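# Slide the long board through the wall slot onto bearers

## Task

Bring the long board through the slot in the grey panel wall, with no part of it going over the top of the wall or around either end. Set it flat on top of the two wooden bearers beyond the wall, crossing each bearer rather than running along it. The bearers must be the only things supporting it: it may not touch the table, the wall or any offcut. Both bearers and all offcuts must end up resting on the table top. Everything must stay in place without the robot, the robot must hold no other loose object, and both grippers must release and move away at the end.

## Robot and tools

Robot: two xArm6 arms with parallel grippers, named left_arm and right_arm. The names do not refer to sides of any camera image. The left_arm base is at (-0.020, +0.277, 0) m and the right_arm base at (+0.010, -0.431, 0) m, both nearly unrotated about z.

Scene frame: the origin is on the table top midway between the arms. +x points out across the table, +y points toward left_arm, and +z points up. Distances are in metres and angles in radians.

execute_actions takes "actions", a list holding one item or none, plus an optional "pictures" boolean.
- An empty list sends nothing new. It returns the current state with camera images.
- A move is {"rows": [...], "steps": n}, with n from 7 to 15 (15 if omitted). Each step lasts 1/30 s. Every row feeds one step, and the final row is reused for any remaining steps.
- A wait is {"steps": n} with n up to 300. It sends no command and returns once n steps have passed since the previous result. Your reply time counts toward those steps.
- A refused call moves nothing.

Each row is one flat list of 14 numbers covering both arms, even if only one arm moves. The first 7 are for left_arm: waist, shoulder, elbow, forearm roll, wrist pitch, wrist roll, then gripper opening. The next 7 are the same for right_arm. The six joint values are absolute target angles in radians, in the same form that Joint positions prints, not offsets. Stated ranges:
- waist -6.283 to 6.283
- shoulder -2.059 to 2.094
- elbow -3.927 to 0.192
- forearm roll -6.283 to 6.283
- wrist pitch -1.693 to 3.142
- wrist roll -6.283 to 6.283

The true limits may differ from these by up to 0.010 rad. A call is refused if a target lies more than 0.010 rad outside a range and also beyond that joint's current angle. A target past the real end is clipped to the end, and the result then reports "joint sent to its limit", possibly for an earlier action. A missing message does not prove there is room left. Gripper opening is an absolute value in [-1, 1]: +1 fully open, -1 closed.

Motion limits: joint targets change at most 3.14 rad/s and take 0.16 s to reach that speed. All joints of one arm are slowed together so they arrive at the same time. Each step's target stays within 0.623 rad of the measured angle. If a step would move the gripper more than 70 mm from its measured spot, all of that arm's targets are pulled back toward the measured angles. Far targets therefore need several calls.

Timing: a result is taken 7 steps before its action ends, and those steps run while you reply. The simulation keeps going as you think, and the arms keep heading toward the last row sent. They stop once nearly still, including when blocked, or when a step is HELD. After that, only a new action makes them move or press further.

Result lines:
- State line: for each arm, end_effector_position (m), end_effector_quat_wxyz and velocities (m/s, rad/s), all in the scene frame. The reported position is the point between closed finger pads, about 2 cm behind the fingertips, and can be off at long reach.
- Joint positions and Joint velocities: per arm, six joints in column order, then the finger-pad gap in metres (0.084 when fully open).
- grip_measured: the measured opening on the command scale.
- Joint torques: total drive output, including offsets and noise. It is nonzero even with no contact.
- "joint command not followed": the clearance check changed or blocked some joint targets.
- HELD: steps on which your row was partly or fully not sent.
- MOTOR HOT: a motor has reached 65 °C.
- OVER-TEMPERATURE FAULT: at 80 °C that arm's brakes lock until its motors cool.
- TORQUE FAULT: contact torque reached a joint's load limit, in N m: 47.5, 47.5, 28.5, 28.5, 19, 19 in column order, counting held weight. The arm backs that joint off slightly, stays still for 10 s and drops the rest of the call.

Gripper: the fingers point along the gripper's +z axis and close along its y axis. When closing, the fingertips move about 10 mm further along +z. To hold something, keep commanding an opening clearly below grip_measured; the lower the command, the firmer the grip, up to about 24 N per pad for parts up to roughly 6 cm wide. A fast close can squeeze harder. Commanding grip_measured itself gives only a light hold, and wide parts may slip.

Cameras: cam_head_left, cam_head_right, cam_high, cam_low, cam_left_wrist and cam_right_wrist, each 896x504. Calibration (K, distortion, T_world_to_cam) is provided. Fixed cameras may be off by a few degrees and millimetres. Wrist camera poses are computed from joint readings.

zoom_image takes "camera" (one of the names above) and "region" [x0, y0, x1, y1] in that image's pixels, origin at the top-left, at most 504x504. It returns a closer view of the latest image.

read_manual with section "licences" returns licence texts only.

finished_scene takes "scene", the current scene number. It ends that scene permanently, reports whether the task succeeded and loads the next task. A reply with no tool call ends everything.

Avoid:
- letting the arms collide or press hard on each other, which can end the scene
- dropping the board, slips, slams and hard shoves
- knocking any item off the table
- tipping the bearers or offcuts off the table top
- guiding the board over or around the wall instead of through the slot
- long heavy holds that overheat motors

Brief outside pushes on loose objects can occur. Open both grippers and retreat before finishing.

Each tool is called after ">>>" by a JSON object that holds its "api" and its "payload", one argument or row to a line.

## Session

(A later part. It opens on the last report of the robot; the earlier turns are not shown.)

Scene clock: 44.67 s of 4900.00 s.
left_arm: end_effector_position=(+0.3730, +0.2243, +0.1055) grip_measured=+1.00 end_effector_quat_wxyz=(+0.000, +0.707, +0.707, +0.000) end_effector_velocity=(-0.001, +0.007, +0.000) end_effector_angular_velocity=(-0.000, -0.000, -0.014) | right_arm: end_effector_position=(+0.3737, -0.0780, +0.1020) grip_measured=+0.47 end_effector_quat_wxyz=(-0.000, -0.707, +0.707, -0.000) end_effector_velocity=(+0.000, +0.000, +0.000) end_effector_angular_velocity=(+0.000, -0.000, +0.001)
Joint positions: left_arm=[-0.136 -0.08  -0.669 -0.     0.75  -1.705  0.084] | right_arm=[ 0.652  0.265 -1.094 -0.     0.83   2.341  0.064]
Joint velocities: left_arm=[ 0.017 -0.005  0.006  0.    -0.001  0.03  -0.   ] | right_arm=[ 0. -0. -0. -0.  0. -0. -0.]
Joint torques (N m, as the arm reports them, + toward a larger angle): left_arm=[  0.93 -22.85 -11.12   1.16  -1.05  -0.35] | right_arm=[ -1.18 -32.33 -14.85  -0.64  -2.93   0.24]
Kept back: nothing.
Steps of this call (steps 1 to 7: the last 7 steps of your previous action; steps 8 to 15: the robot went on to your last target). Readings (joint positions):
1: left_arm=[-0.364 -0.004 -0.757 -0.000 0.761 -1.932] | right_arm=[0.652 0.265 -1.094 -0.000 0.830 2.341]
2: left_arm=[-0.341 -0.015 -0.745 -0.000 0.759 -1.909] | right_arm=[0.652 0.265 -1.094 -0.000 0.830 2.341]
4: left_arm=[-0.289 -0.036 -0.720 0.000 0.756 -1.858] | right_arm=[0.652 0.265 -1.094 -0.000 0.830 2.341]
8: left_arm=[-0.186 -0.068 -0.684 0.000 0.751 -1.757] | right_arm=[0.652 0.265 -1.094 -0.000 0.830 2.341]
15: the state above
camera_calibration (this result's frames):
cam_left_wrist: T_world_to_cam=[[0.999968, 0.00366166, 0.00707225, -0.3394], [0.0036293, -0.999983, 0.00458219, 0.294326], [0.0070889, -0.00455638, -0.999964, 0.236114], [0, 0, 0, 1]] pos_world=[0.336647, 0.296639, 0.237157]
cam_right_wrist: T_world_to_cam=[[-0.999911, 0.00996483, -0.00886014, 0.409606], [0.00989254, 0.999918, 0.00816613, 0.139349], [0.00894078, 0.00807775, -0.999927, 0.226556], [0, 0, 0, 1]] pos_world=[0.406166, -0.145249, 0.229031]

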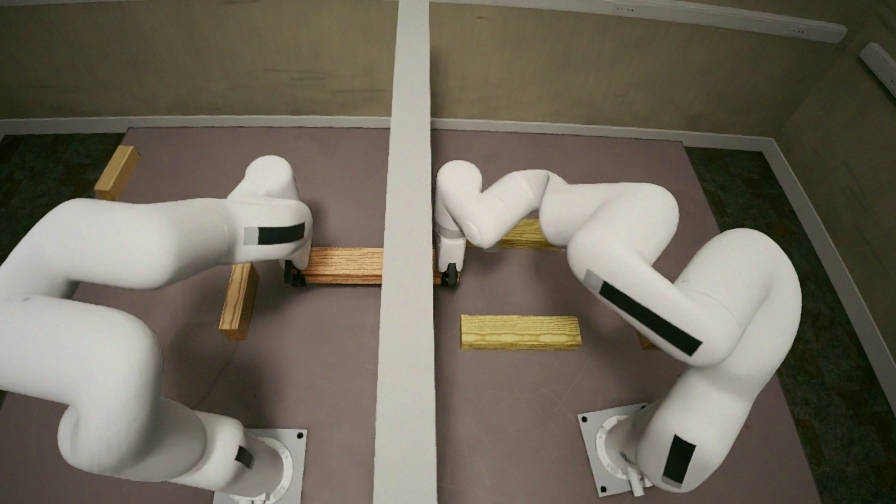

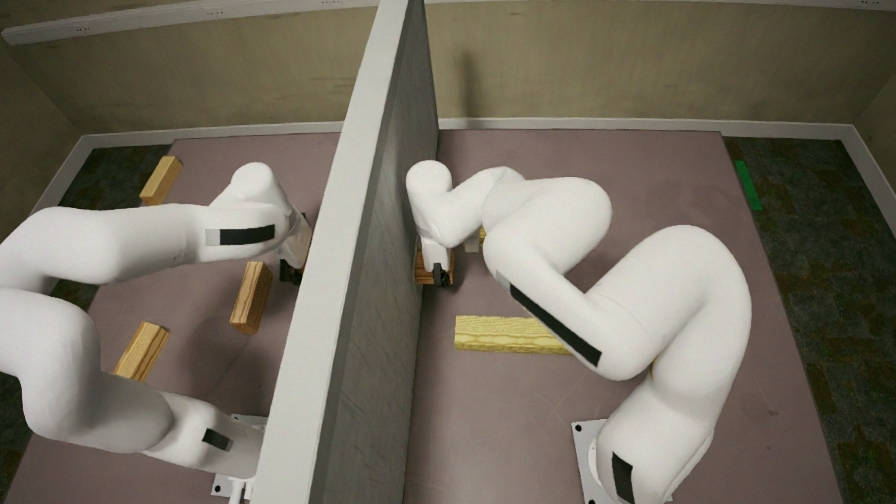

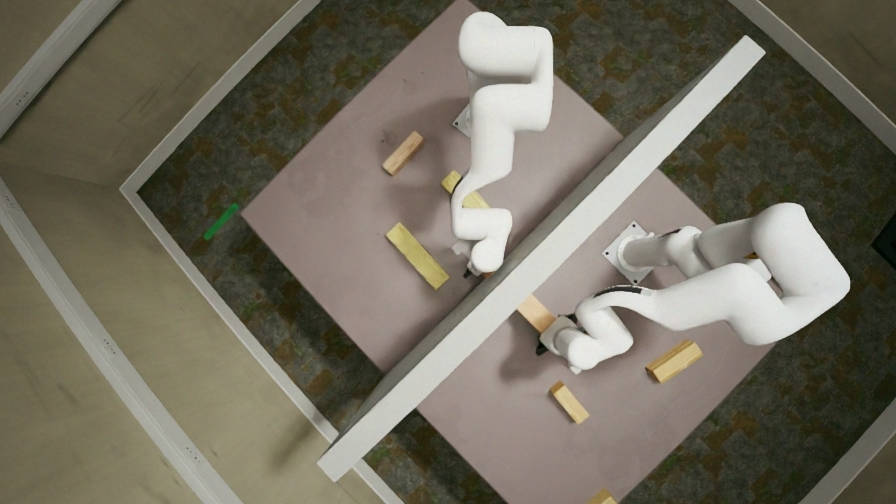

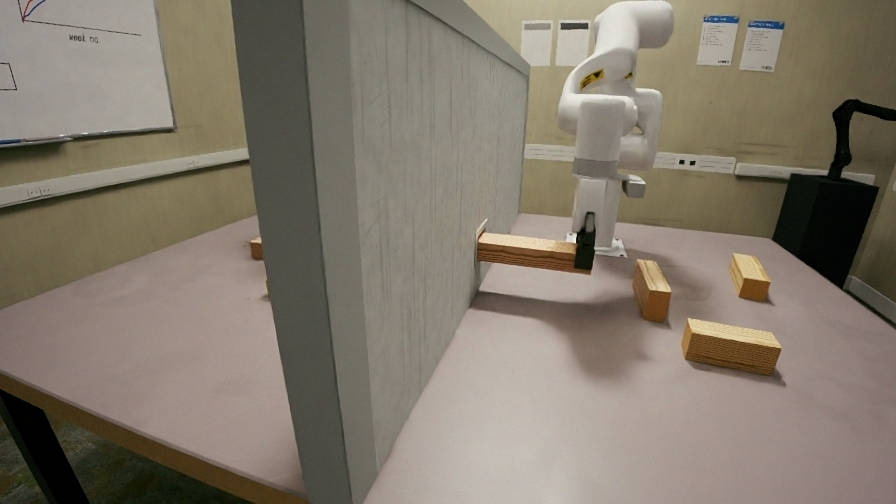

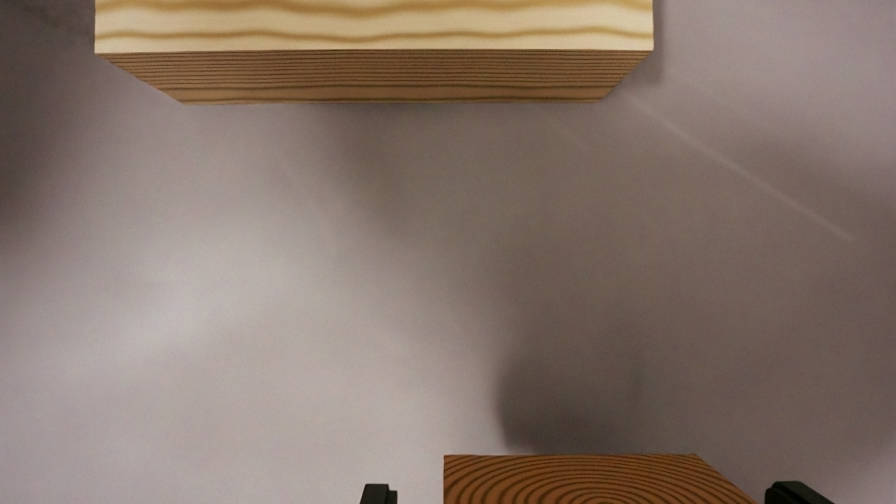

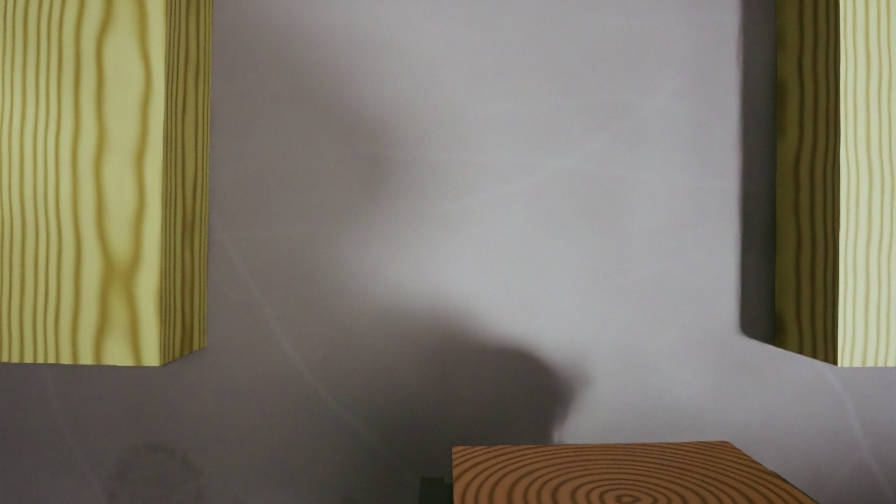

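>>> {"api": "execute_actions", "payload": {
  "actions": [
    {"rows": [[-0.1336,-0.0746,-0.6653,0,0.7399,-1.7024,1, 0.652,0.2649,-1.0945,0,0.8296,2.341,-1],[-0.1336,-0.0746,-0.6653,0,0.7399,-1.7024,1, 0.652,0.2649,-1.0945,0,0.8296,2.341,-1],[-0.1336,-0.0746,-0.6653,0,0.7399,-1.7024,0.5, 0.652,0.2649,-1.0945,0,0.8296,2.341,-1],[-0.1336,-0.0746,-0.6653,0,0.7399,-1.7024,0.5, 0.652,0.2649,-1.0945,0,0.8296,2.341,-1],[-0.1336,-0.0746,-0.6653,0,0.7399,-1.7024,0.5, 0.652,0.2649,-1.0945,0,0.8296,2.341,-1],[-0.1336,-0.0746,-0.6653,0,0.7399,-1.7024,0.5, 0.652,0.2649,-1.0945,0,0.8296,2.341,-1],[-0.1336,-0.0746,-0.6653,0,0.7399,-1.7024,0.5, 0.652,0.2649,-1.0945,0,0.8296,2.341,-1],[-0.1336,-0.0746,-0.6653,0,0.7399,-1.7024,0, 0.652,0.2649,-1.0945,0,0.8296,2.341,-1],[-0.1336,-0.0746,-0.6653,0,0.7399,-1.7024,-1, 0.652,0.2649,-1.0945,0,0.8296,2.341,-1],[-0.1336,-0.0746,-0.6653,0,0.7399,-1.7024,-1, 0.652,0.2649,-1.0945,0,0.8296,2.341,-1],[-0.1336,-0.0746,-0.6653,0,0.7399,-1.7024,-1, 0.652,0.2649,-1.0945,0,0.8296,2.341,-1],[-0.1336,-0.0746,-0.6653,0,0.7399,-1.7024,-1, 0.652,0.2649,-1.0945,0,0.8296,2.341,0.3],[-0.1336,-0.0746,-0.6653,0,0.7399,-1.7024,-1, 0.652,0.2649,-1.0945,0,0.8296,2.341,1]], "steps": 15}
  ]
}}

>>> {"api": "execute_actions", "payload": {
  "actions": [
    {"rows": [[-0.1336,-0.0778,-0.6669,0,0.7447,-1.7024,-1, 0.652,0.2649,-1.0945,0,0.8296,2.341,1],[-0.1336,-0.0810,-0.6685,0,0.7495,-1.7024,-1, 0.652,0.2649,-1.0945,0,0.8296,2.341,1],[-0.139,-0.0800,-0.6696,0,0.7496,-1.7078,-1, 0.652,0.2649,-1.0945,0,0.8296,2.341,1],[-0.149,-0.0782,-0.6717,0,0.7499,-1.7178,-1, 0.652,0.2649,-1.0945,0,0.8296,2.341,1],[-0.161,-0.0757,-0.6744,0,0.7501,-1.7298,-1, 0.652,0.2649,-1.0945,0,0.8296,2.341,1],[-0.173,-0.0731,-0.6773,0,0.7504,-1.7418,-1, 0.652,0.2649,-1.0945,0,0.8296,2.341,1],[-0.185,-0.0703,-0.6804,0,0.7507,-1.7538,-1, 0.652,0.2649,-1.0945,0,0.8296,2.341,1],[-0.196,-0.0676,-0.6834,0,0.7510,-1.7648,-1, 0.652,0.2649,-1.0945,0,0.8296,2.341,1],[-0.2077,-0.0647,-0.6867,0,0.7514,-1.7765,-1, 0.652,0.2649,-1.0945,0,0.8296,2.341,1],[-0.220,-0.0613,-0.6905,0,0.7518,-1.7888,-1, 0.652,0.2649,-1.0945,0,0.8296,2.341,1],[-0.232,-0.0577,-0.6945,0,0.7522,-1.8008,-1, 0.652,0.2649,-1.0945,0,0.8296,2.341,1],[-0.244,-0.0541,-0.6988,0,0.7529,-1.8128,-1, 0.652,0.2649,-1.0945,0,0.8296,2.341,1],[-0.256,-0.0502,-0.7032,0,0.7534,-1.8248,-1, 0.652,0.2649,-1.0945,0,0.8296,2.341,1],[-0.268,-0.0461,-0.7078,0,0.7539,-1.8368,-1, 0.652,0.2649,-1.0945,0,0.8296,2.341,1],[-0.2796,-0.0421,-0.7124,0,0.7545,-1.8484,-1, 0.652,0.2649,-1.0945,0,0.8296,2.341,1]], "steps": 15}
  ]
}}

>>> {"api": "execute_actions", "payload": {
  "actions": [
    {"rows": [[-0.289,-0.0385,-0.7165,0,0.7550,-1.8578,-1, 0.652,0.2649,-1.0945,0,0.8296,2.341,1],[-0.297,-0.0352,-0.7202,0,0.7554,-1.8658,-1, 0.652,0.2649,-1.0945,0,0.8296,2.341,1],[-0.309,-0.0303,-0.7259,0,0.7562,-1.8778,-1, 0.652,0.2649,-1.0945,0,0.8296,2.341,1],[-0.322,-0.0247,-0.7323,0,0.7570,-1.8908,-1, 0.652,0.2649,-1.0945,0,0.8296,2.341,1],[-0.335,-0.0190,-0.7391,0,0.7581,-1.9038,-1, 0.652,0.2649,-1.0945,0,0.8296,2.341,1],[-0.3487,-0.0127,-0.7464,0,0.7591,-1.9175,-1, 0.652,0.2649,-1.0945,0,0.8296,2.341,1],[-0.362,-0.0063,-0.7540,0,0.7603,-1.9308,-1, 0.652,0.2649,-1.0945,0,0.8296,2.341,1],[-0.375,0.0004,-0.7618,0,0.7614,-1.9438,-1, 0.652,0.2649,-1.0945,0,0.8296,2.341,1],[-0.388,0.0072,-0.7700,0,0.7628,-1.9568,-1, 0.652,0.2649,-1.0945,0,0.8296,2.341,1],[-0.401,0.0144,-0.7785,0,0.7641,-1.9698,-1, 0.652,0.2649,-1.0945,0,0.8296,2.341,1],[-0.4145,0.0221,-0.7876,0,0.7655,-1.9833,-1, 0.652,0.2649,-1.0945,0,0.8296,2.341,1],[-0.424,0.0278,-0.7944,0,0.7666,-1.9928,-1, 0.652,0.2649,-1.0945,0,0.8296,2.341,1],[-0.431,0.0320,-0.7995,0,0.7675,-1.9998,-1, 0.652,0.2649,-1.0945,0,0.8296,2.341,1],[-0.4357,0.0349,-0.8029,0,0.7681,-2.0045,-1, 0.652,0.2649,-1.0945,0,0.8296,2.341,1]], "steps": 15}
  ]
}}

>>> {"api": "execute_actions", "payload": {
  "actions": [
    {"steps": 15}
  ],
  "pictures": true
}}

Scene clock: 46.67 s of 4900.00 s.
left_arm: end_effector_position=(+0.3728, +0.2254, +0.1026) grip_measured=+0.47 end_effector_quat_wxyz=(-0.000, +0.707, +0.707, -0.000) end_effector_velocity=(+0.018, +0.001, +0.011) end_effector_angular_velocity=(-0.005, -0.050, +0.006) | right_arm: end_effector_position=(+0.3738, -0.0780, +0.1021) grip_measured=+0.47 end_effector_quat_wxyz=(+0.000, -0.707, +0.707, -0.000) end_effector_velocity=(+0.001, +0.002, +0.008) end_effector_angular_velocity=(+0.004, -0.008, +0.015)
Joint positions: left_arm=[-0.134 -0.075 -0.665  0.     0.74  -1.702  0.064] | right_arm=[ 0.652  0.265 -1.095 -0.     0.83   2.341  0.064]
Joint velocities: left_arm=[ 0.008  0.001 -0.026  0.002 -0.026  0.001 -0.001] | right_arm=[ 0.002 -0.012 -0.006 -0.004  0.01  -0.01  -0.001]
Joint torques (N m, as the arm reports them, + toward a larger angle): left_arm=[  0.4  -22.93 -10.39   1.19  -0.62  -0.04] | right_arm=[ -1.27 -31.72 -14.55  -0.57  -3.68   0.88]
Steps of this call (steps 1 to 15: the robot went on to your last target; steps 16 to 52: nothing new was sent; steps 53 to 60: the first 8 steps of this action). Readings (joint positions):
53: left_arm=[-0.134 -0.081 -0.668 -0.000 0.749 -1.702] | right_arm=[0.652 0.265 -1.094 -0.000 0.830 2.341]
54: left_arm=[-0.134 -0.080 -0.668 -0.000 0.748 -1.702] | right_arm=[0.652 0.265 -1.094 -0.000 0.830 2.341]
56: left_arm=[-0.134 -0.077 -0.667 -0.000 0.744 -1.702] | right_arm=[0.652 0.265 -1.094 -0.000 0.830 2.341]
60: the state above

Scene clock: 47.17 s of 4900.00 s.
left_arm: end_effector_position=(+0.3723, +0.2155, +0.1046) grip_measured=+0.47 end_effector_quat_wxyz=(-0.001, +0.707, +0.707, -0.001) end_effector_velocity=(+0.005, -0.117, +0.007) end_effector_angular_velocity=(-0.002, -0.011, -0.009) | right_arm: end_effector_position=(+0.3738, -0.0779, +0.1021) grip_measured=+1.00 end_effector_quat_wxyz=(+0.000, -0.707, +0.707, +0.000) end_effector_velocity=(-0.000, -0.001, -0.001) end_effector_angular_velocity=(-0.002, +0.002, +0.001)
Joint positions: left_arm=[-0.158 -0.075 -0.673  0.     0.75  -1.728  0.064] | right_arm=[ 0.652  0.265 -1.095  0.     0.829  2.341  0.084]
Joint velocities: left_arm=[-0.289  0.052 -0.078 -0.001  0.015 -0.278  0.   ] | right_arm=[-0.001  0.001  0.001 -0.001  0.001 -0.001  0.001]
Joint torques (N m, as the arm reports them, + toward a larger angle): left_arm=[ -0.85 -24.21 -12.02   0.78  -1.28  -0.46] | right_arm=[ -1.34 -32.24 -14.7   -0.73  -2.72   0.26]
Steps of this call (steps 1 to 7: the last 7 steps of your previous action; steps 8 to 15: the first 8 steps of this action). Readings (joint positions):
8: left_arm=[-0.133 -0.075 -0.665 -0.000 0.740 -1.703] | right_arm=[0.652 0.265 -1.095 0.000 0.829 2.341]
9: left_arm=[-0.134 -0.075 -0.665 -0.000 0.741 -1.703] | right_arm=[0.652 0.265 -1.095 0.000 0.829 2.341]
11: left_arm=[-0.135 -0.077 -0.666 0.000 0.745 -1.704] | right_arm=[0.652 0.265 -1.095 0.000 0.829 2.341]
15: the state above

Scene clock: 47.67 s of 4900.00 s.
left_arm: end_effector_position=(+0.3730, +0.1446, +0.1055) grip_measured=+0.47 end_effector_quat_wxyz=(-0.000, +0.707, +0.707, -0.000) end_effector_velocity=(+0.001, -0.166, +0.001) end_effector_angular_velocity=(-0.001, -0.003, -0.002) | right_arm: end_effector_position=(+0.3737, -0.0780, +0.1020) grip_measured=+1.00 end_effector_quat_wxyz=(+0.000, -0.707, +0.707, -0.000) end_effector_velocity=(-0.000, -0.000, -0.000) end_effector_angular_velocity=(-0.000, +0.000, -0.001)
Joint positions: left_arm=[-0.328 -0.022 -0.736  0.     0.758 -1.897  0.064] | right_arm=[ 0.652  0.265 -1.095  0.     0.83   2.341  0.084]
Joint velocities: left_arm=[-0.377  0.168 -0.198 -0.     0.027 -0.375  0.   ] | right_arm=[ 0.    -0.001  0.001  0.     0.     0.001  0.   ]
Joint torques (N m, as the arm reports them, + toward a larger angle): left_arm=[  0.54 -26.44 -12.55   0.81  -1.5   -0.21] | right_arm=[ -1.13 -32.15 -14.83  -0.75  -2.79   0.27]
Steps of this call (steps 1 to 7: the last 7 steps of your previous action; steps 8 to 15: the first 8 steps of this action). Readings (joint positions):
8: left_arm=[-0.249 -0.052 -0.701 0.000 0.753 -1.817] | right_arm=[0.652 0.265 -1.095 0.000 0.830 2.341]
9: left_arm=[-0.260 -0.048 -0.705 0.000 0.754 -1.829] | right_arm=[0.652 0.265 -1.095 0.000 0.830 2.341]
11: left_arm=[-0.282 -0.041 -0.714 0.000 0.755 -1.850] | right_arm=[0.652 0.265 -1.095 0.000 0.830 2.341]
15: the state above

Scene clock: 48.17 s of 4900.00 s.
left_arm: end_effector_position=(+0.3729, +0.0959, +0.1055) grip_measured=+0.47 end_effector_quat_wxyz=(-0.000, +0.707, +0.707, -0.000) end_effector_velocity=(+0.000, -0.003, +0.000) end_effector_angular_velocity=(+0.000, +0.000, +0.003) | right_arm: end_effector_position=(+0.3737, -0.0780, +0.1020) grip_measured=+1.00 end_effector_quat_wxyz=(+0.000, -0.707, +0.707, -0.000) end_effector_velocity=(-0.000, -0.000, -0.000) end_effector_angular_velocity=(-0.000, +0.000, +0.001)
Joint positions: left_arm=[-0.435  0.034 -0.802  0.     0.768 -2.004  0.064] | right_arm=[ 0.652  0.265 -1.095 -0.     0.83   2.341  0.084]
Joint velocities: left_arm=[-0.005  0.003 -0.005  0.     0.002 -0.008  0.   ] | right_arm=[ 0.  0.  0. -0. -0. -0. -0.]
Joint torques (N m, as the arm reports them, + toward a larger angle): left_arm=[  0.79 -28.13 -12.25   0.69  -1.51  -0.21] | right_arm=[ -1.4  -32.18 -14.7   -0.74  -2.82   0.2 ]
Kept back: nothing.
Steps of this call (steps 1 to 7: the last 7 steps of your previous action; steps 8 to 15: the robot went on to your last target). Readings (joint positions):
1: left_arm=[-0.340 -0.016 -0.743 0.000 0.759 -1.909] | right_arm=[0.652 0.265 -1.095 0.000 0.830 2.341]
2: left_arm=[-0.353 -0.010 -0.750 0.000 0.760 -1.922] | right_arm=[0.652 0.265 -1.095 0.000 0.830 2.341]
4: left_arm=[-0.379 0.003 -0.766 -0.000 0.762 -1.948] | right_arm=[0.652 0.265 -1.095 0.000 0.830 2.341]
8: left_arm=[-0.422 0.027 -0.794 -0.000 0.766 -1.990] | right_arm=[0.652 0.265 -1.095 0.000 0.830 2.341]
15: the state above
camera_calibration (this result's frames):
cam_left_wrist: T_world_to_cam=[[0.999966, 0.00447605, 0.0069263, -0.338942], [0.00444478, -0.99998, 0.00452364, 0.165619], [0.00694641, -0.0044927, -0.999966, 0.235547], [0, 0, 0, 1]] pos_world=[0.336558, 0.168191, 0.237137]
cam_right_wrist: T_world_to_cam=[[-0.999911, 0.00994761, -0.00893363, 0.409629], [0.00987396, 0.999917, 0.00825081, 0.139314], [0.00901497, 0.00816186, -0.999926, 0.226572], [0, 0, 0, 1]] pos_world=[0.406174, -0.145227, 0.229065]

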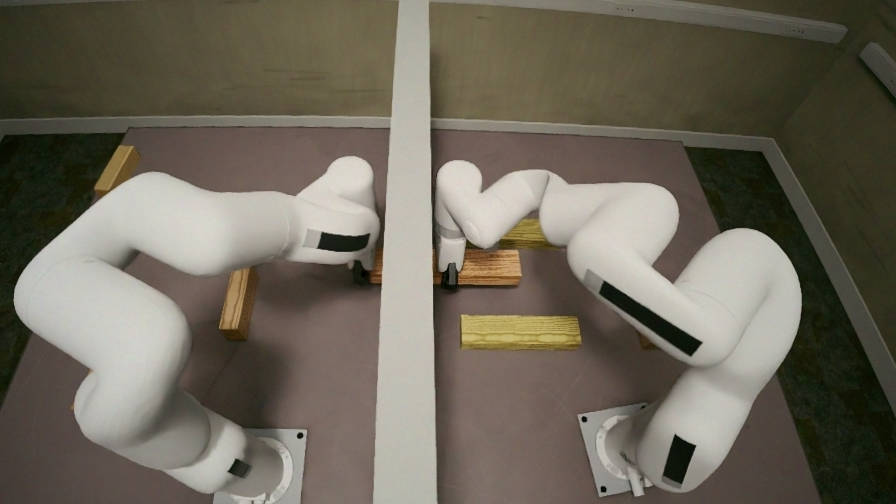

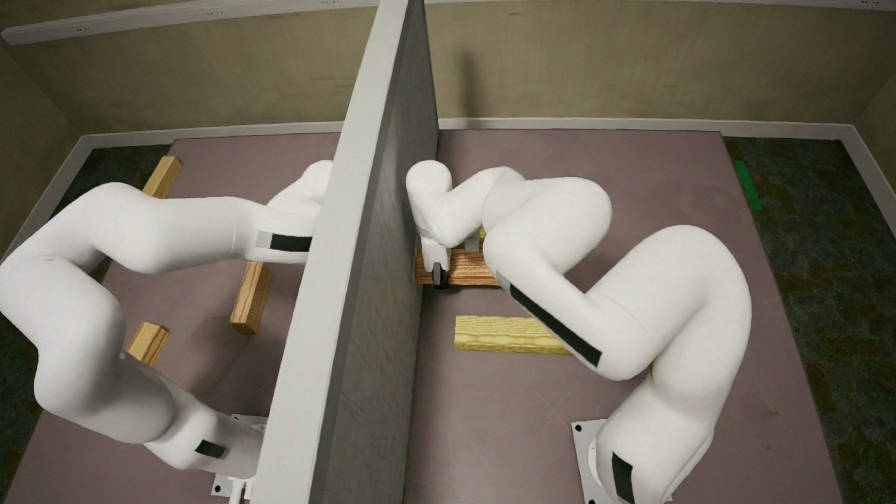

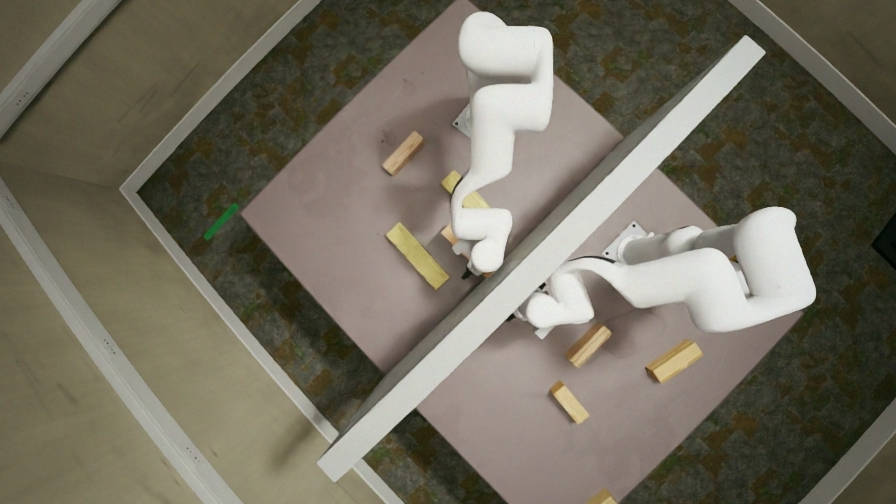

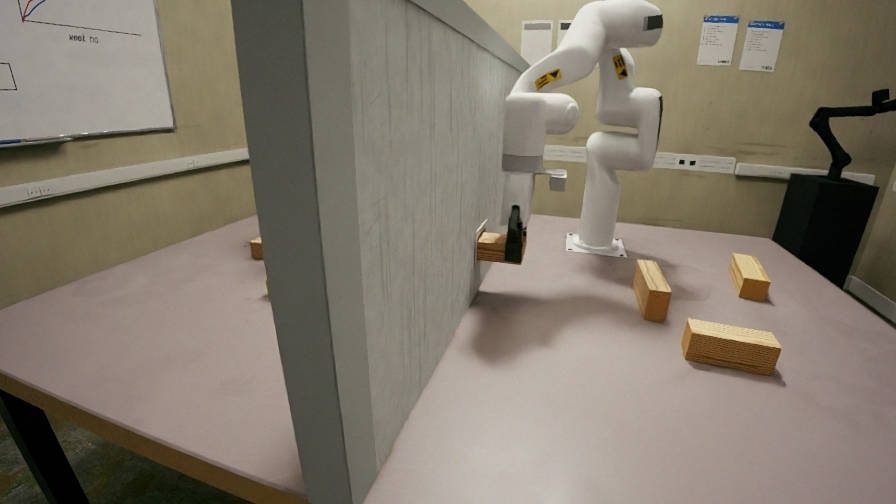

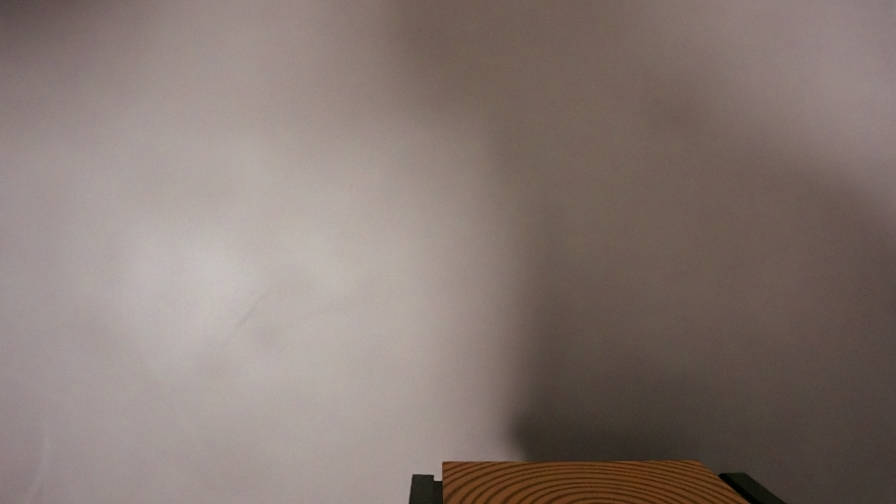

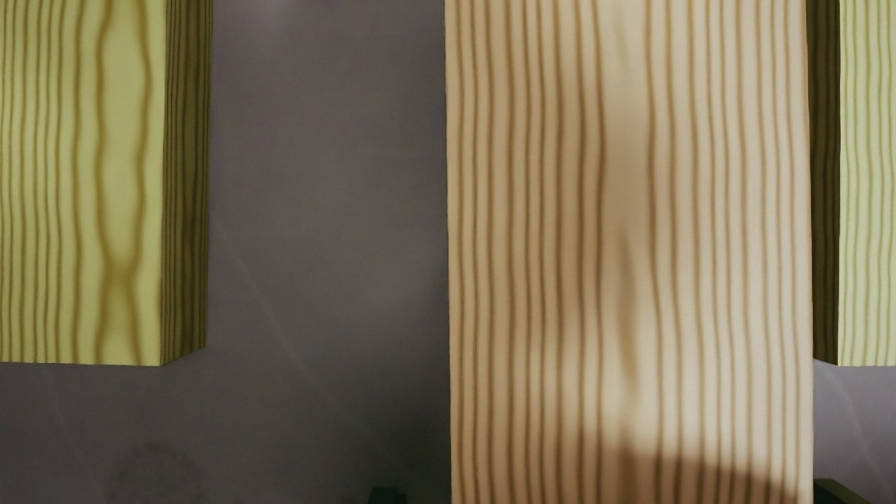

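>>> {"api": "execute_actions", "payload": {
  "actions": [
    {"rows": [[-0.4357,0.0349,-0.8029,0,0.7681,-2.0045,-1, 0.652,0.2649,-1.0945,0,0.8296,2.341,0.5],[-0.4357,0.0349,-0.8029,0,0.7681,-2.0045,-1, 0.652,0.2649,-1.0945,0,0.8296,2.341,0.5],[-0.4357,0.0349,-0.8029,0,0.7681,-2.0045,-1, 0.652,0.2649,-1.0945,0,0.8296,2.341,0.5],[-0.4357,0.0349,-0.8029,0,0.7681,-2.0045,-1, 0.652,0.2649,-1.0945,0,0.8296,2.341,0.5],[-0.4357,0.0349,-0.8029,0,0.7681,-2.0045,-1, 0.652,0.2649,-1.0945,0,0.8296,2.341,0.5],[-0.4357,0.0349,-0.8029,0,0.7681,-2.0045,-1, 0.652,0.2649,-1.0945,0,0.8296,2.341,0],[-0.4357,0.0349,-0.8029,0,0.7681,-2.0045,-1, 0.652,0.2649,-1.0945,0,0.8296,2.341,-1],[-0.4357,0.0349,-0.8029,0,0.7681,-2.0045,-1, 0.652,0.2649,-1.0945,0,0.8296,2.341,-1],[-0.4357,0.0349,-0.8029,0,0.7681,-2.0045,-1, 0.652,0.2649,-1.0945,0,0.8296,2.341,-1],[-0.4357,0.0349,-0.8029,0,0.7681,-2.0045,0.3, 0.652,0.2649,-1.0945,0,0.8296,2.341,-1],[-0.4357,0.0349,-0.8029,0,0.7681,-2.0045,1, 0.652,0.2649,-1.0945,0,0.8296,2.341,-1],[-0.4357,0.0349,-0.8029,0,0.7681,-2.0045,1, 0.652,0.2649,-1.0945,0,0.8296,2.341,-1],[-0.4357,0.0349,-0.8029,0,0.7681,-2.0045,1, 0.652,0.2649,-1.0945,0,0.8296,2.341,-1],[-0.4357,0.0349,-0.8029,0,0.7681,-2.0045,1, 0.652,0.2615,-1.0962,0,0.8347,2.341,-1],[-0.4357,0.0349,-0.8029,0,0.7681,-2.0045,1, 0.652,0.2582,-1.0980,0,0.8398,2.341,-1]], "steps": 15}
  ]
}}

>>> {"api": "execute_actions", "payload": {
  "actions": [
    {"rows": [[-0.4357,0.0349,-0.8029,0,0.7681,-2.0045,1, 0.652,0.2582,-1.0980,0,0.8398,2.341,-1],[-0.4357,0.0349,-0.8029,0,0.7681,-2.0045,1, 0.6476,0.2522,-1.0898,0,0.8376,2.3364,-1],[-0.4357,0.0349,-0.8029,0,0.7681,-2.0045,1, 0.6407,0.2428,-1.0769,0,0.8341,2.3295,-1],[-0.424,0.0278,-0.7944,0,0.7666,-1.9928,1, 0.6312,0.2300,-1.0594,0,0.8294,2.3200,-1],[-0.401,0.0144,-0.7785,0,0.7641,-1.9698,1, 0.6208,0.2155,-1.0395,0,0.8240,2.3096,-1],[-0.375,0.0004,-0.7618,0,0.7614,-1.9438,1, 0.6100,0.2009,-1.0196,0,0.8187,2.2988,-1],[-0.3487,-0.0127,-0.7464,0,0.7591,-1.9175,1, 0.5995,0.1868,-1.0003,0,0.8135,2.2883,-1],[-0.322,-0.0247,-0.7323,0,0.7570,-1.8908,1, 0.5890,0.1727,-0.9810,0,0.8083,2.2778,-1],[-0.297,-0.0352,-0.7202,0,0.7554,-1.8658,1, 0.5785,0.1606,-0.9651,0,0.8045,2.2673,-1],[-0.297,-0.0352,-0.7202,0,0.7554,-1.8658,1, 0.5678,0.1486,-0.9493,0,0.8007,2.2566,-1],[-0.297,-0.0352,-0.7202,0,0.7554,-1.8658,1, 0.5570,0.1365,-0.9335,0,0.7970,2.2458,-1],[-0.297,-0.0352,-0.7202,0,0.7554,-1.8658,1, 0.5461,0.1245,-0.9178,0,0.7933,2.2349,-1],[-0.297,-0.0352,-0.7202,0,0.7554,-1.8658,1, 0.5352,0.1124,-0.9021,0,0.7897,2.2240,-1],[-0.297,-0.0352,-0.7202,0,0.7554,-1.8658,1, 0.5242,0.1004,-0.8865,0,0.7861,2.2130,-1],[-0.297,-0.0352,-0.7202,0,0.7554,-1.8658,1, 0.5130,0.0883,-0.8709,0,0.7826,2.2018,-1]], "steps": 15}
  ]
}}

>>> {"api": "execute_actions", "payload": {
  "actions": [
    {"rows": [[-0.297,-0.0352,-0.7202,0,0.7554,-1.8658,1, 0.5012,0.0770,-0.8570,0,0.7800,2.1900,-1],[-0.297,-0.0352,-0.7202,0,0.7554,-1.8658,1, 0.4893,0.0658,-0.8432,0,0.7774,2.1781,-1],[-0.297,-0.0352,-0.7202,0,0.7554,-1.8658,1, 0.4772,0.0547,-0.8296,0,0.7749,2.1660,-1],[-0.297,-0.0352,-0.7202,0,0.7554,-1.8658,1, 0.4650,0.0436,-0.8161,0,0.7725,2.1538,-1],[-0.297,-0.0352,-0.7202,0,0.7554,-1.8658,1, 0.4527,0.0327,-0.8027,0,0.7700,2.1415,-1],[-0.297,-0.0352,-0.7202,0,0.7554,-1.8658,1, 0.4402,0.0218,-0.7894,0,0.7676,2.1290,-1],[-0.297,-0.0352,-0.7202,0,0.7554,-1.8658,1, 0.4276,0.0110,-0.7763,0,0.7653,2.1164,-1],[-0.297,-0.0352,-0.7202,0,0.7554,-1.8658,1, 0.4141,0.0009,-0.7645,0,0.7636,2.1029,-1],[-0.297,-0.0352,-0.7202,0,0.7554,-1.8658,1, 0.4005,-0.0090,-0.7529,0,0.7619,2.0893,-1],[-0.297,-0.0352,-0.7202,0,0.7554,-1.8658,1, 0.3870,-0.0187,-0.7416,0,0.7603,2.0758,-1],[-0.297,-0.0352,-0.7202,0,0.7554,-1.8658,1, 0.3740,-0.0278,-0.7309,0,0.7587,2.0628,-1],[-0.297,-0.0352,-0.7202,0,0.7554,-1.8658,1, 0.3625,-0.0360,-0.7213,0,0.7573,2.0513,-1],[-0.297,-0.0352,-0.7202,0,0.7554,-1.8658,1, 0.3535,-0.0424,-0.7138,0,0.7562,2.0423,-1],[-0.297,-0.0352,-0.7202,0,0.7554,-1.8658,1, 0.3470,-0.0470,-0.7085,0,0.7555,2.0358,-1],[-0.297,-0.0352,-0.7202,0,0.7554,-1.8658,1, 0.3434,-0.0495,-0.7055,0,0.7550,2.0322,-1]], "steps": 15}
  ]
}}

>>> {"api": "execute_actions", "payload": {
  "actions": [
    {"steps": 15}
  ],
  "pictures": true
}}

Scene clock: 50.40 s of 4900.00 s.
left_arm: end_effector_position=(+0.3729, +0.0953, +0.1055) grip_measured=+0.47 end_effector_quat_wxyz=(-0.000, +0.707, +0.707, -0.000) end_effector_velocity=(+0.000, +0.000, -0.000) end_effector_angular_velocity=(-0.000, -0.000, +0.001) | right_arm: end_effector_position=(+0.3738, -0.0780, +0.1021) grip_measured=+0.47 end_effector_quat_wxyz=(+0.000, -0.707, +0.707, -0.000) end_effector_velocity=(+0.000, +0.001, +0.002) end_effector_angular_velocity=(+0.002, -0.002, -0.000)
Joint positions: left_arm=[-0.436  0.035 -0.803  0.     0.768 -2.004  0.064] | right_arm=[ 0.652  0.265 -1.095 -0.     0.83   2.341  0.064]
Joint velocities: left_arm=[ 0.001  0.     0.    -0.    -0.001  0.     0.   ] | right_arm=[ 0.001 -0.003 -0.001  0.     0.002  0.001 -0.   ]
Joint torques (N m, as the arm reports them, + toward a larger angle): left_arm=[  0.86 -27.53 -11.97   0.83  -1.41  -0.33] | right_arm=[ -1.09 -31.55 -14.58  -0.6   -2.85   0.34]
Steps of this call (steps 1 to 15: the robot went on to your last target; steps 16 to 59: nothing new was sent; steps 60 to 67: the first 8 steps of this action). Readings (joint positions):
60: left_arm=[-0.436 0.035 -0.803 -0.000 0.768 -2.005] | right_arm=[0.652 0.265 -1.095 0.000 0.830 2.341]
61: left_arm=[-0.436 0.035 -0.803 -0.000 0.768 -2.005] | right_arm=[0.652 0.265 -1.095 -0.000 0.830 2.341]
63: left_arm=[-0.436 0.035 -0.803 -0.000 0.768 -2.005] | right_arm=[0.652 0.265 -1.094 -0.000 0.830 2.341]
67: the state above

Scene clock: 50.90 s of 4900.00 s.
left_arm: end_effector_position=(+0.3732, +0.1100, +0.1057) grip_measured=+1.00 end_effector_quat_wxyz=(+0.000, +0.708, +0.706, +0.000) end_effector_velocity=(+0.004, +0.232, +0.000) end_effector_angular_velocity=(+0.003, +0.004, +0.012) | right_arm: end_effector_position=(+0.3739, -0.0962, +0.1057) grip_measured=+0.47 end_effector_quat_wxyz=(-0.000, -0.707, +0.707, +0.000) end_effector_velocity=(+0.005, -0.175, +0.006) end_effector_angular_velocity=(+0.003, -0.003, -0.011)
Joint positions: left_arm=[-0.404  0.016 -0.781 -0.     0.764 -1.971  0.084] | right_arm=[ 0.625  0.222 -1.047  0.     0.826  2.313  0.064]
Joint velocities: left_arm=[ 0.502 -0.269  0.32   0.001 -0.047  0.49   0.   ] | right_arm=[-0.266 -0.36   0.477 -0.001 -0.121 -0.255 -0.   ]
Joint torques (N m, as the arm reports them, + toward a larger angle): left_arm=[  7.06 -27.4  -10.16   1.3   -0.91   0.14] | right_arm=[ -1.67 -34.76 -15.04  -0.77  -2.9    0.08]
Steps of this call (steps 1 to 7: the last 7 steps of your previous action; steps 8 to 15: the first 8 steps of this action). Readings (joint positions):
8: left_arm=[-0.436 0.034 -0.804 -0.000 0.768 -2.005] | right_arm=[0.652 0.264 -1.095 0.000 0.833 2.341]
9: left_arm=[-0.436 0.034 -0.804 -0.000 0.768 -2.005] | right_arm=[0.652 0.263 -1.095 0.000 0.835 2.341]
11: left_arm=[-0.436 0.034 -0.803 -0.000 0.768 -2.004] | right_arm=[0.650 0.257 -1.090 0.000 0.836 2.338]
15: the state above

Scene clock: 51.40 s of 4900.00 s.
left_arm: end_effector_position=(+0.3729, +0.1576, +0.1055) grip_measured=+1.00 end_effector_quat_wxyz=(+0.000, +0.707, +0.707, +0.000) end_effector_velocity=(-0.001, +0.002, -0.001) end_effector_angular_velocity=(+0.001, +0.003, +0.002) | right_arm: end_effector_position=(+0.3743, -0.1929, +0.1063) grip_measured=+0.47 end_effector_quat_wxyz=(+0.000, -0.707, +0.707, -0.000) end_effector_velocity=(-0.001, -0.193, -0.000) end_effector_angular_velocity=(+0.000, -0.000, -0.002)
Joint positions: left_arm=[-0.298 -0.035 -0.721 -0.     0.755 -1.866  0.084] | right_arm=[ 0.461  0.04  -0.812 -0.     0.772  2.15   0.064]
Joint velocities: left_arm=[ 0.004 -0.     0.003  0.     0.002  0.002  0.   ] | right_arm=[-0.369 -0.33   0.403  0.    -0.074 -0.367  0.   ]
Joint torques (N m, as the arm reports them, + toward a larger angle): left_arm=[  1.09 -24.1  -11.02   1.01  -1.11  -0.25] | right_arm=[ -1.26 -28.48 -15.61  -0.77  -3.37   0.24]
Steps of this call (steps 1 to 7: the last 7 steps of your previous action; steps 8 to 15: the first 8 steps of this action). Readings (joint positions):
8: left_arm=[-0.300 -0.034 -0.722 0.000 0.756 -1.870] | right_arm=[0.543 0.121 -0.914 -0.000 0.793 2.232]
9: left_arm=[-0.299 -0.034 -0.722 -0.000 0.756 -1.869] | right_arm=[0.531 0.109 -0.898 -0.000 0.789 2.221]
11: left_arm=[-0.298 -0.035 -0.721 -0.000 0.755 -1.867] | right_arm=[0.509 0.086 -0.868 -0.000 0.783 2.198]
15: the state above

Scene clock: 51.90 s of 4900.00 s.
left_arm: end_effector_position=(+0.3729, +0.1579, +0.1055) grip_measured=+1.00 end_effector_quat_wxyz=(+0.000, +0.707, +0.707, -0.000) end_effector_velocity=(-0.000, +0.000, -0.000) end_effector_angular_velocity=(+0.000, +0.001, +0.000) | right_arm: end_effector_position=(+0.3739, -0.2494, +0.1061) grip_measured=+0.47 end_effector_quat_wxyz=(+0.000, -0.707, +0.707, -0.000) end_effector_velocity=(+0.001, -0.004, +0.000) end_effector_angular_velocity=(+0.001, -0.002, +0.001)
Joint positions: left_arm=[-0.297 -0.035 -0.72  -0.     0.755 -1.866  0.084] | right_arm=[ 0.345 -0.049 -0.707  0.     0.755  2.033  0.064]
Joint velocities: left_arm=[ 0.    -0.     0.     0.     0.001 -0.     0.   ] | right_arm=[-0.01  -0.006  0.006  0.    -0.002 -0.011 -0.   ]
Joint torques (N m, as the arm reports them, + toward a larger angle): left_arm=[  0.96 -24.21 -10.91   1.08  -1.14  -0.18] | right_arm=[ -1.39 -25.59 -15.67  -0.73  -3.18   0.15]
Kept back: nothing.
Steps of this call (steps 1 to 7: the last 7 steps of your previous action; steps 8 to 15: the robot went on to your last target). Readings (joint positions):
1: left_arm=[-0.298 -0.035 -0.720 -0.000 0.755 -1.866] | right_arm=[0.448 0.029 -0.799 -0.000 0.770 2.137]
2: left_arm=[-0.298 -0.035 -0.720 -0.000 0.755 -1.866] | right_arm=[0.435 0.019 -0.786 -0.000 0.767 2.124]
4: left_arm=[-0.297 -0.035 -0.720 -0.000 0.755 -1.866] | right_arm=[0.409 -0.002 -0.762 -0.000 0.764 2.098]
8: left_arm=[-0.297 -0.035 -0.720 -0.000 0.755 -1.866] | right_arm=[0.363 -0.035 -0.722 -0.000 0.758 2.052]
15: the state above
camera_calibration (this result's frames):
cam_left_wrist: T_world_to_cam=[[0.999968, 0.00395489, 0.0069957, -0.339077], [0.003923, -0.999982, 0.00456718, 0.227858], [0.00701364, -0.00453959, -0.999965, 0.235839], [0, 0, 0, 1]] pos_world=[0.336518, 0.230266, 0.237162]
cam_right_wrist: T_world_to_cam=[[-0.999914, 0.00938139, -0.00918359, 0.411397], [0.00930437, 0.999921, 0.00839419, 0.310873], [0.00926162, 0.00830802, -0.999923, 0.231975], [0, 0, 0, 1]] pos_world=[0.40632, -0.316636, 0.233125]

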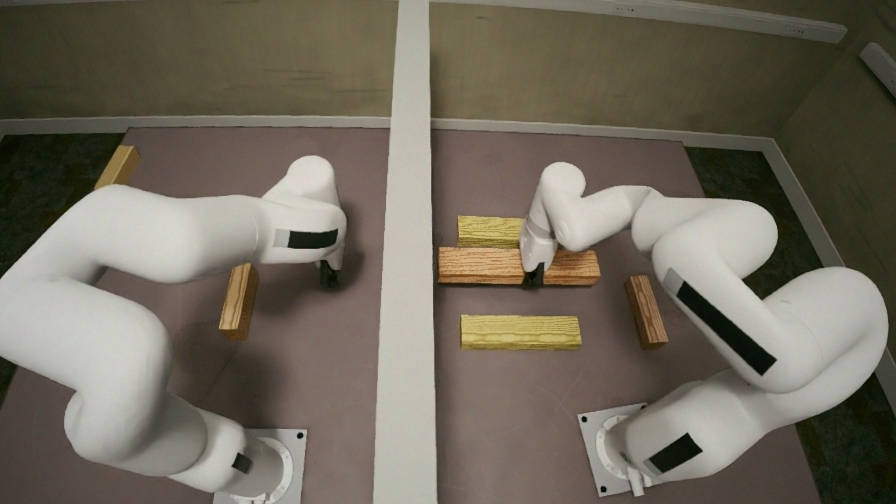

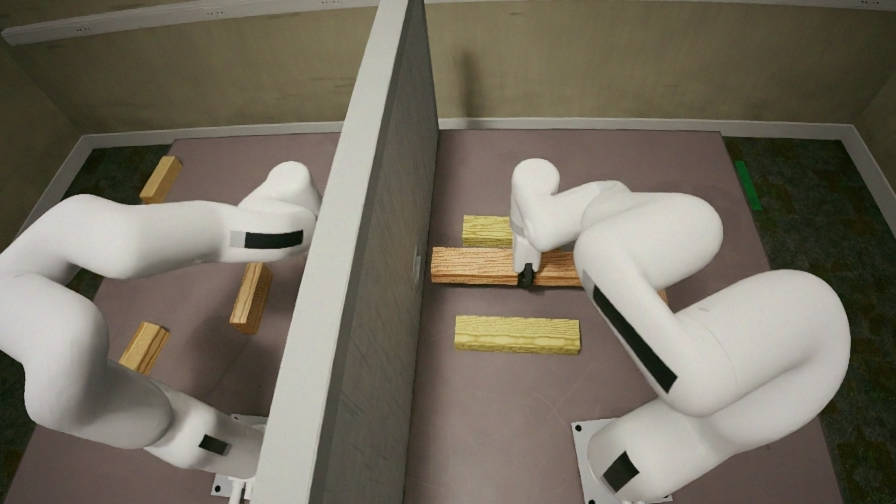

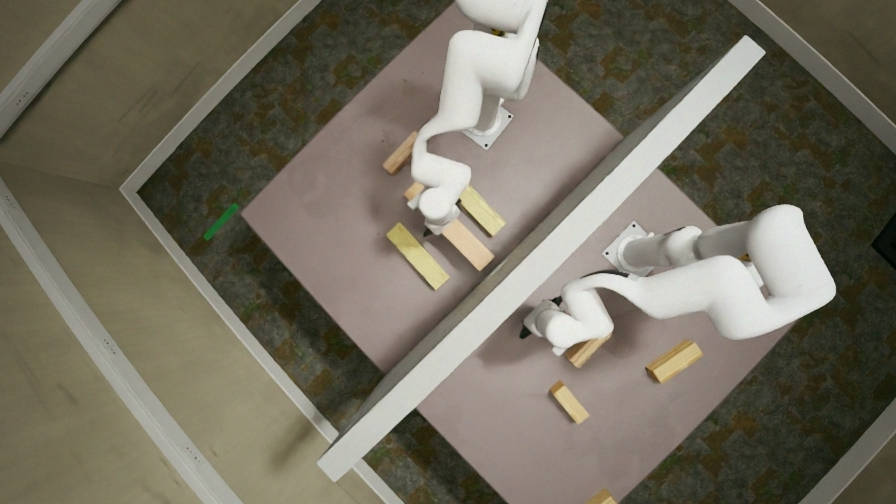

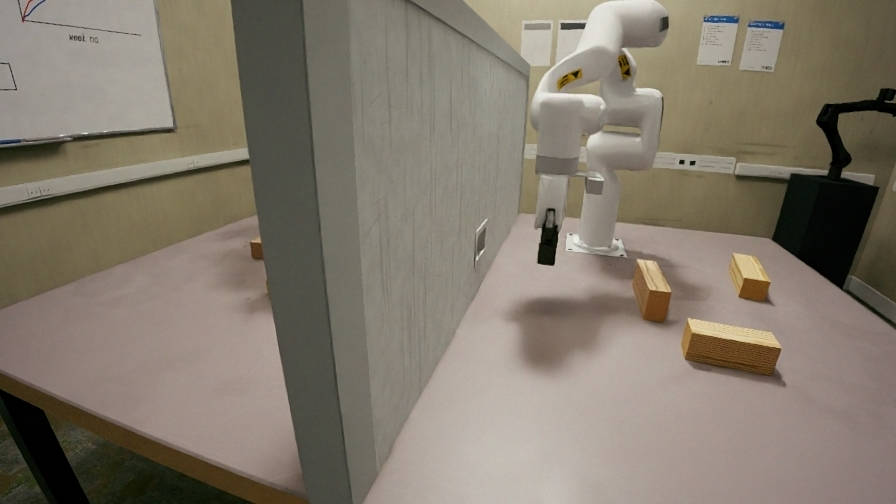

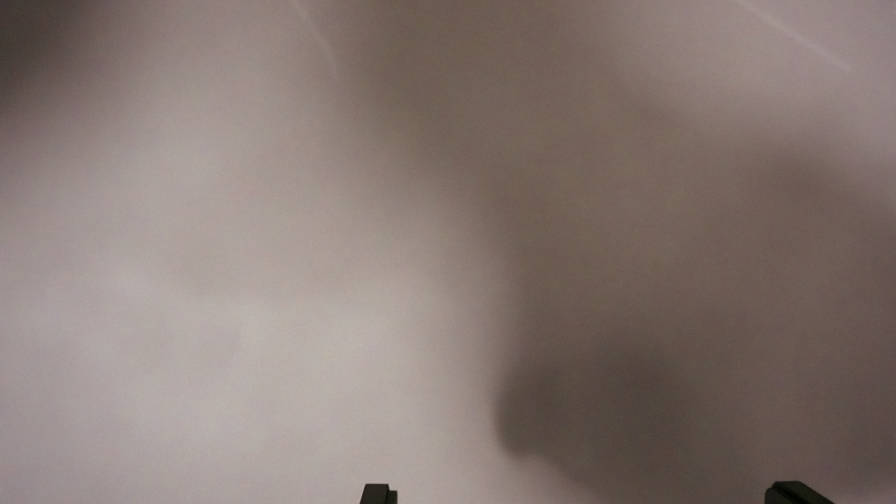

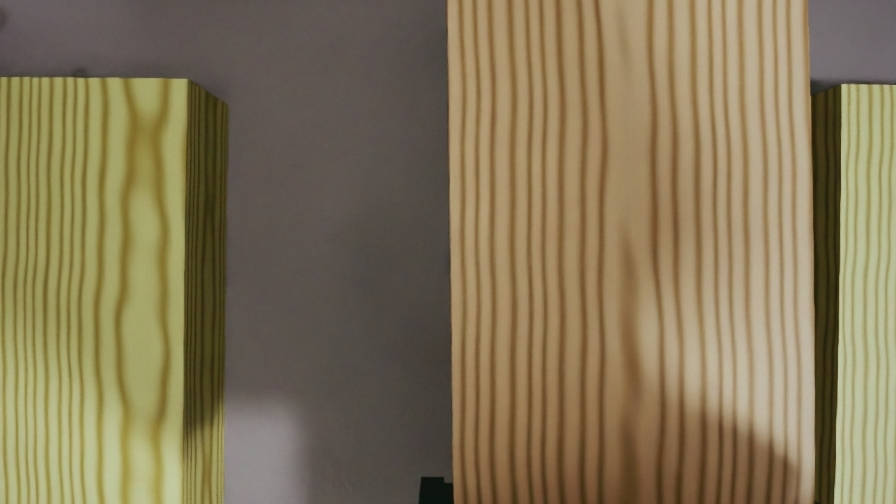

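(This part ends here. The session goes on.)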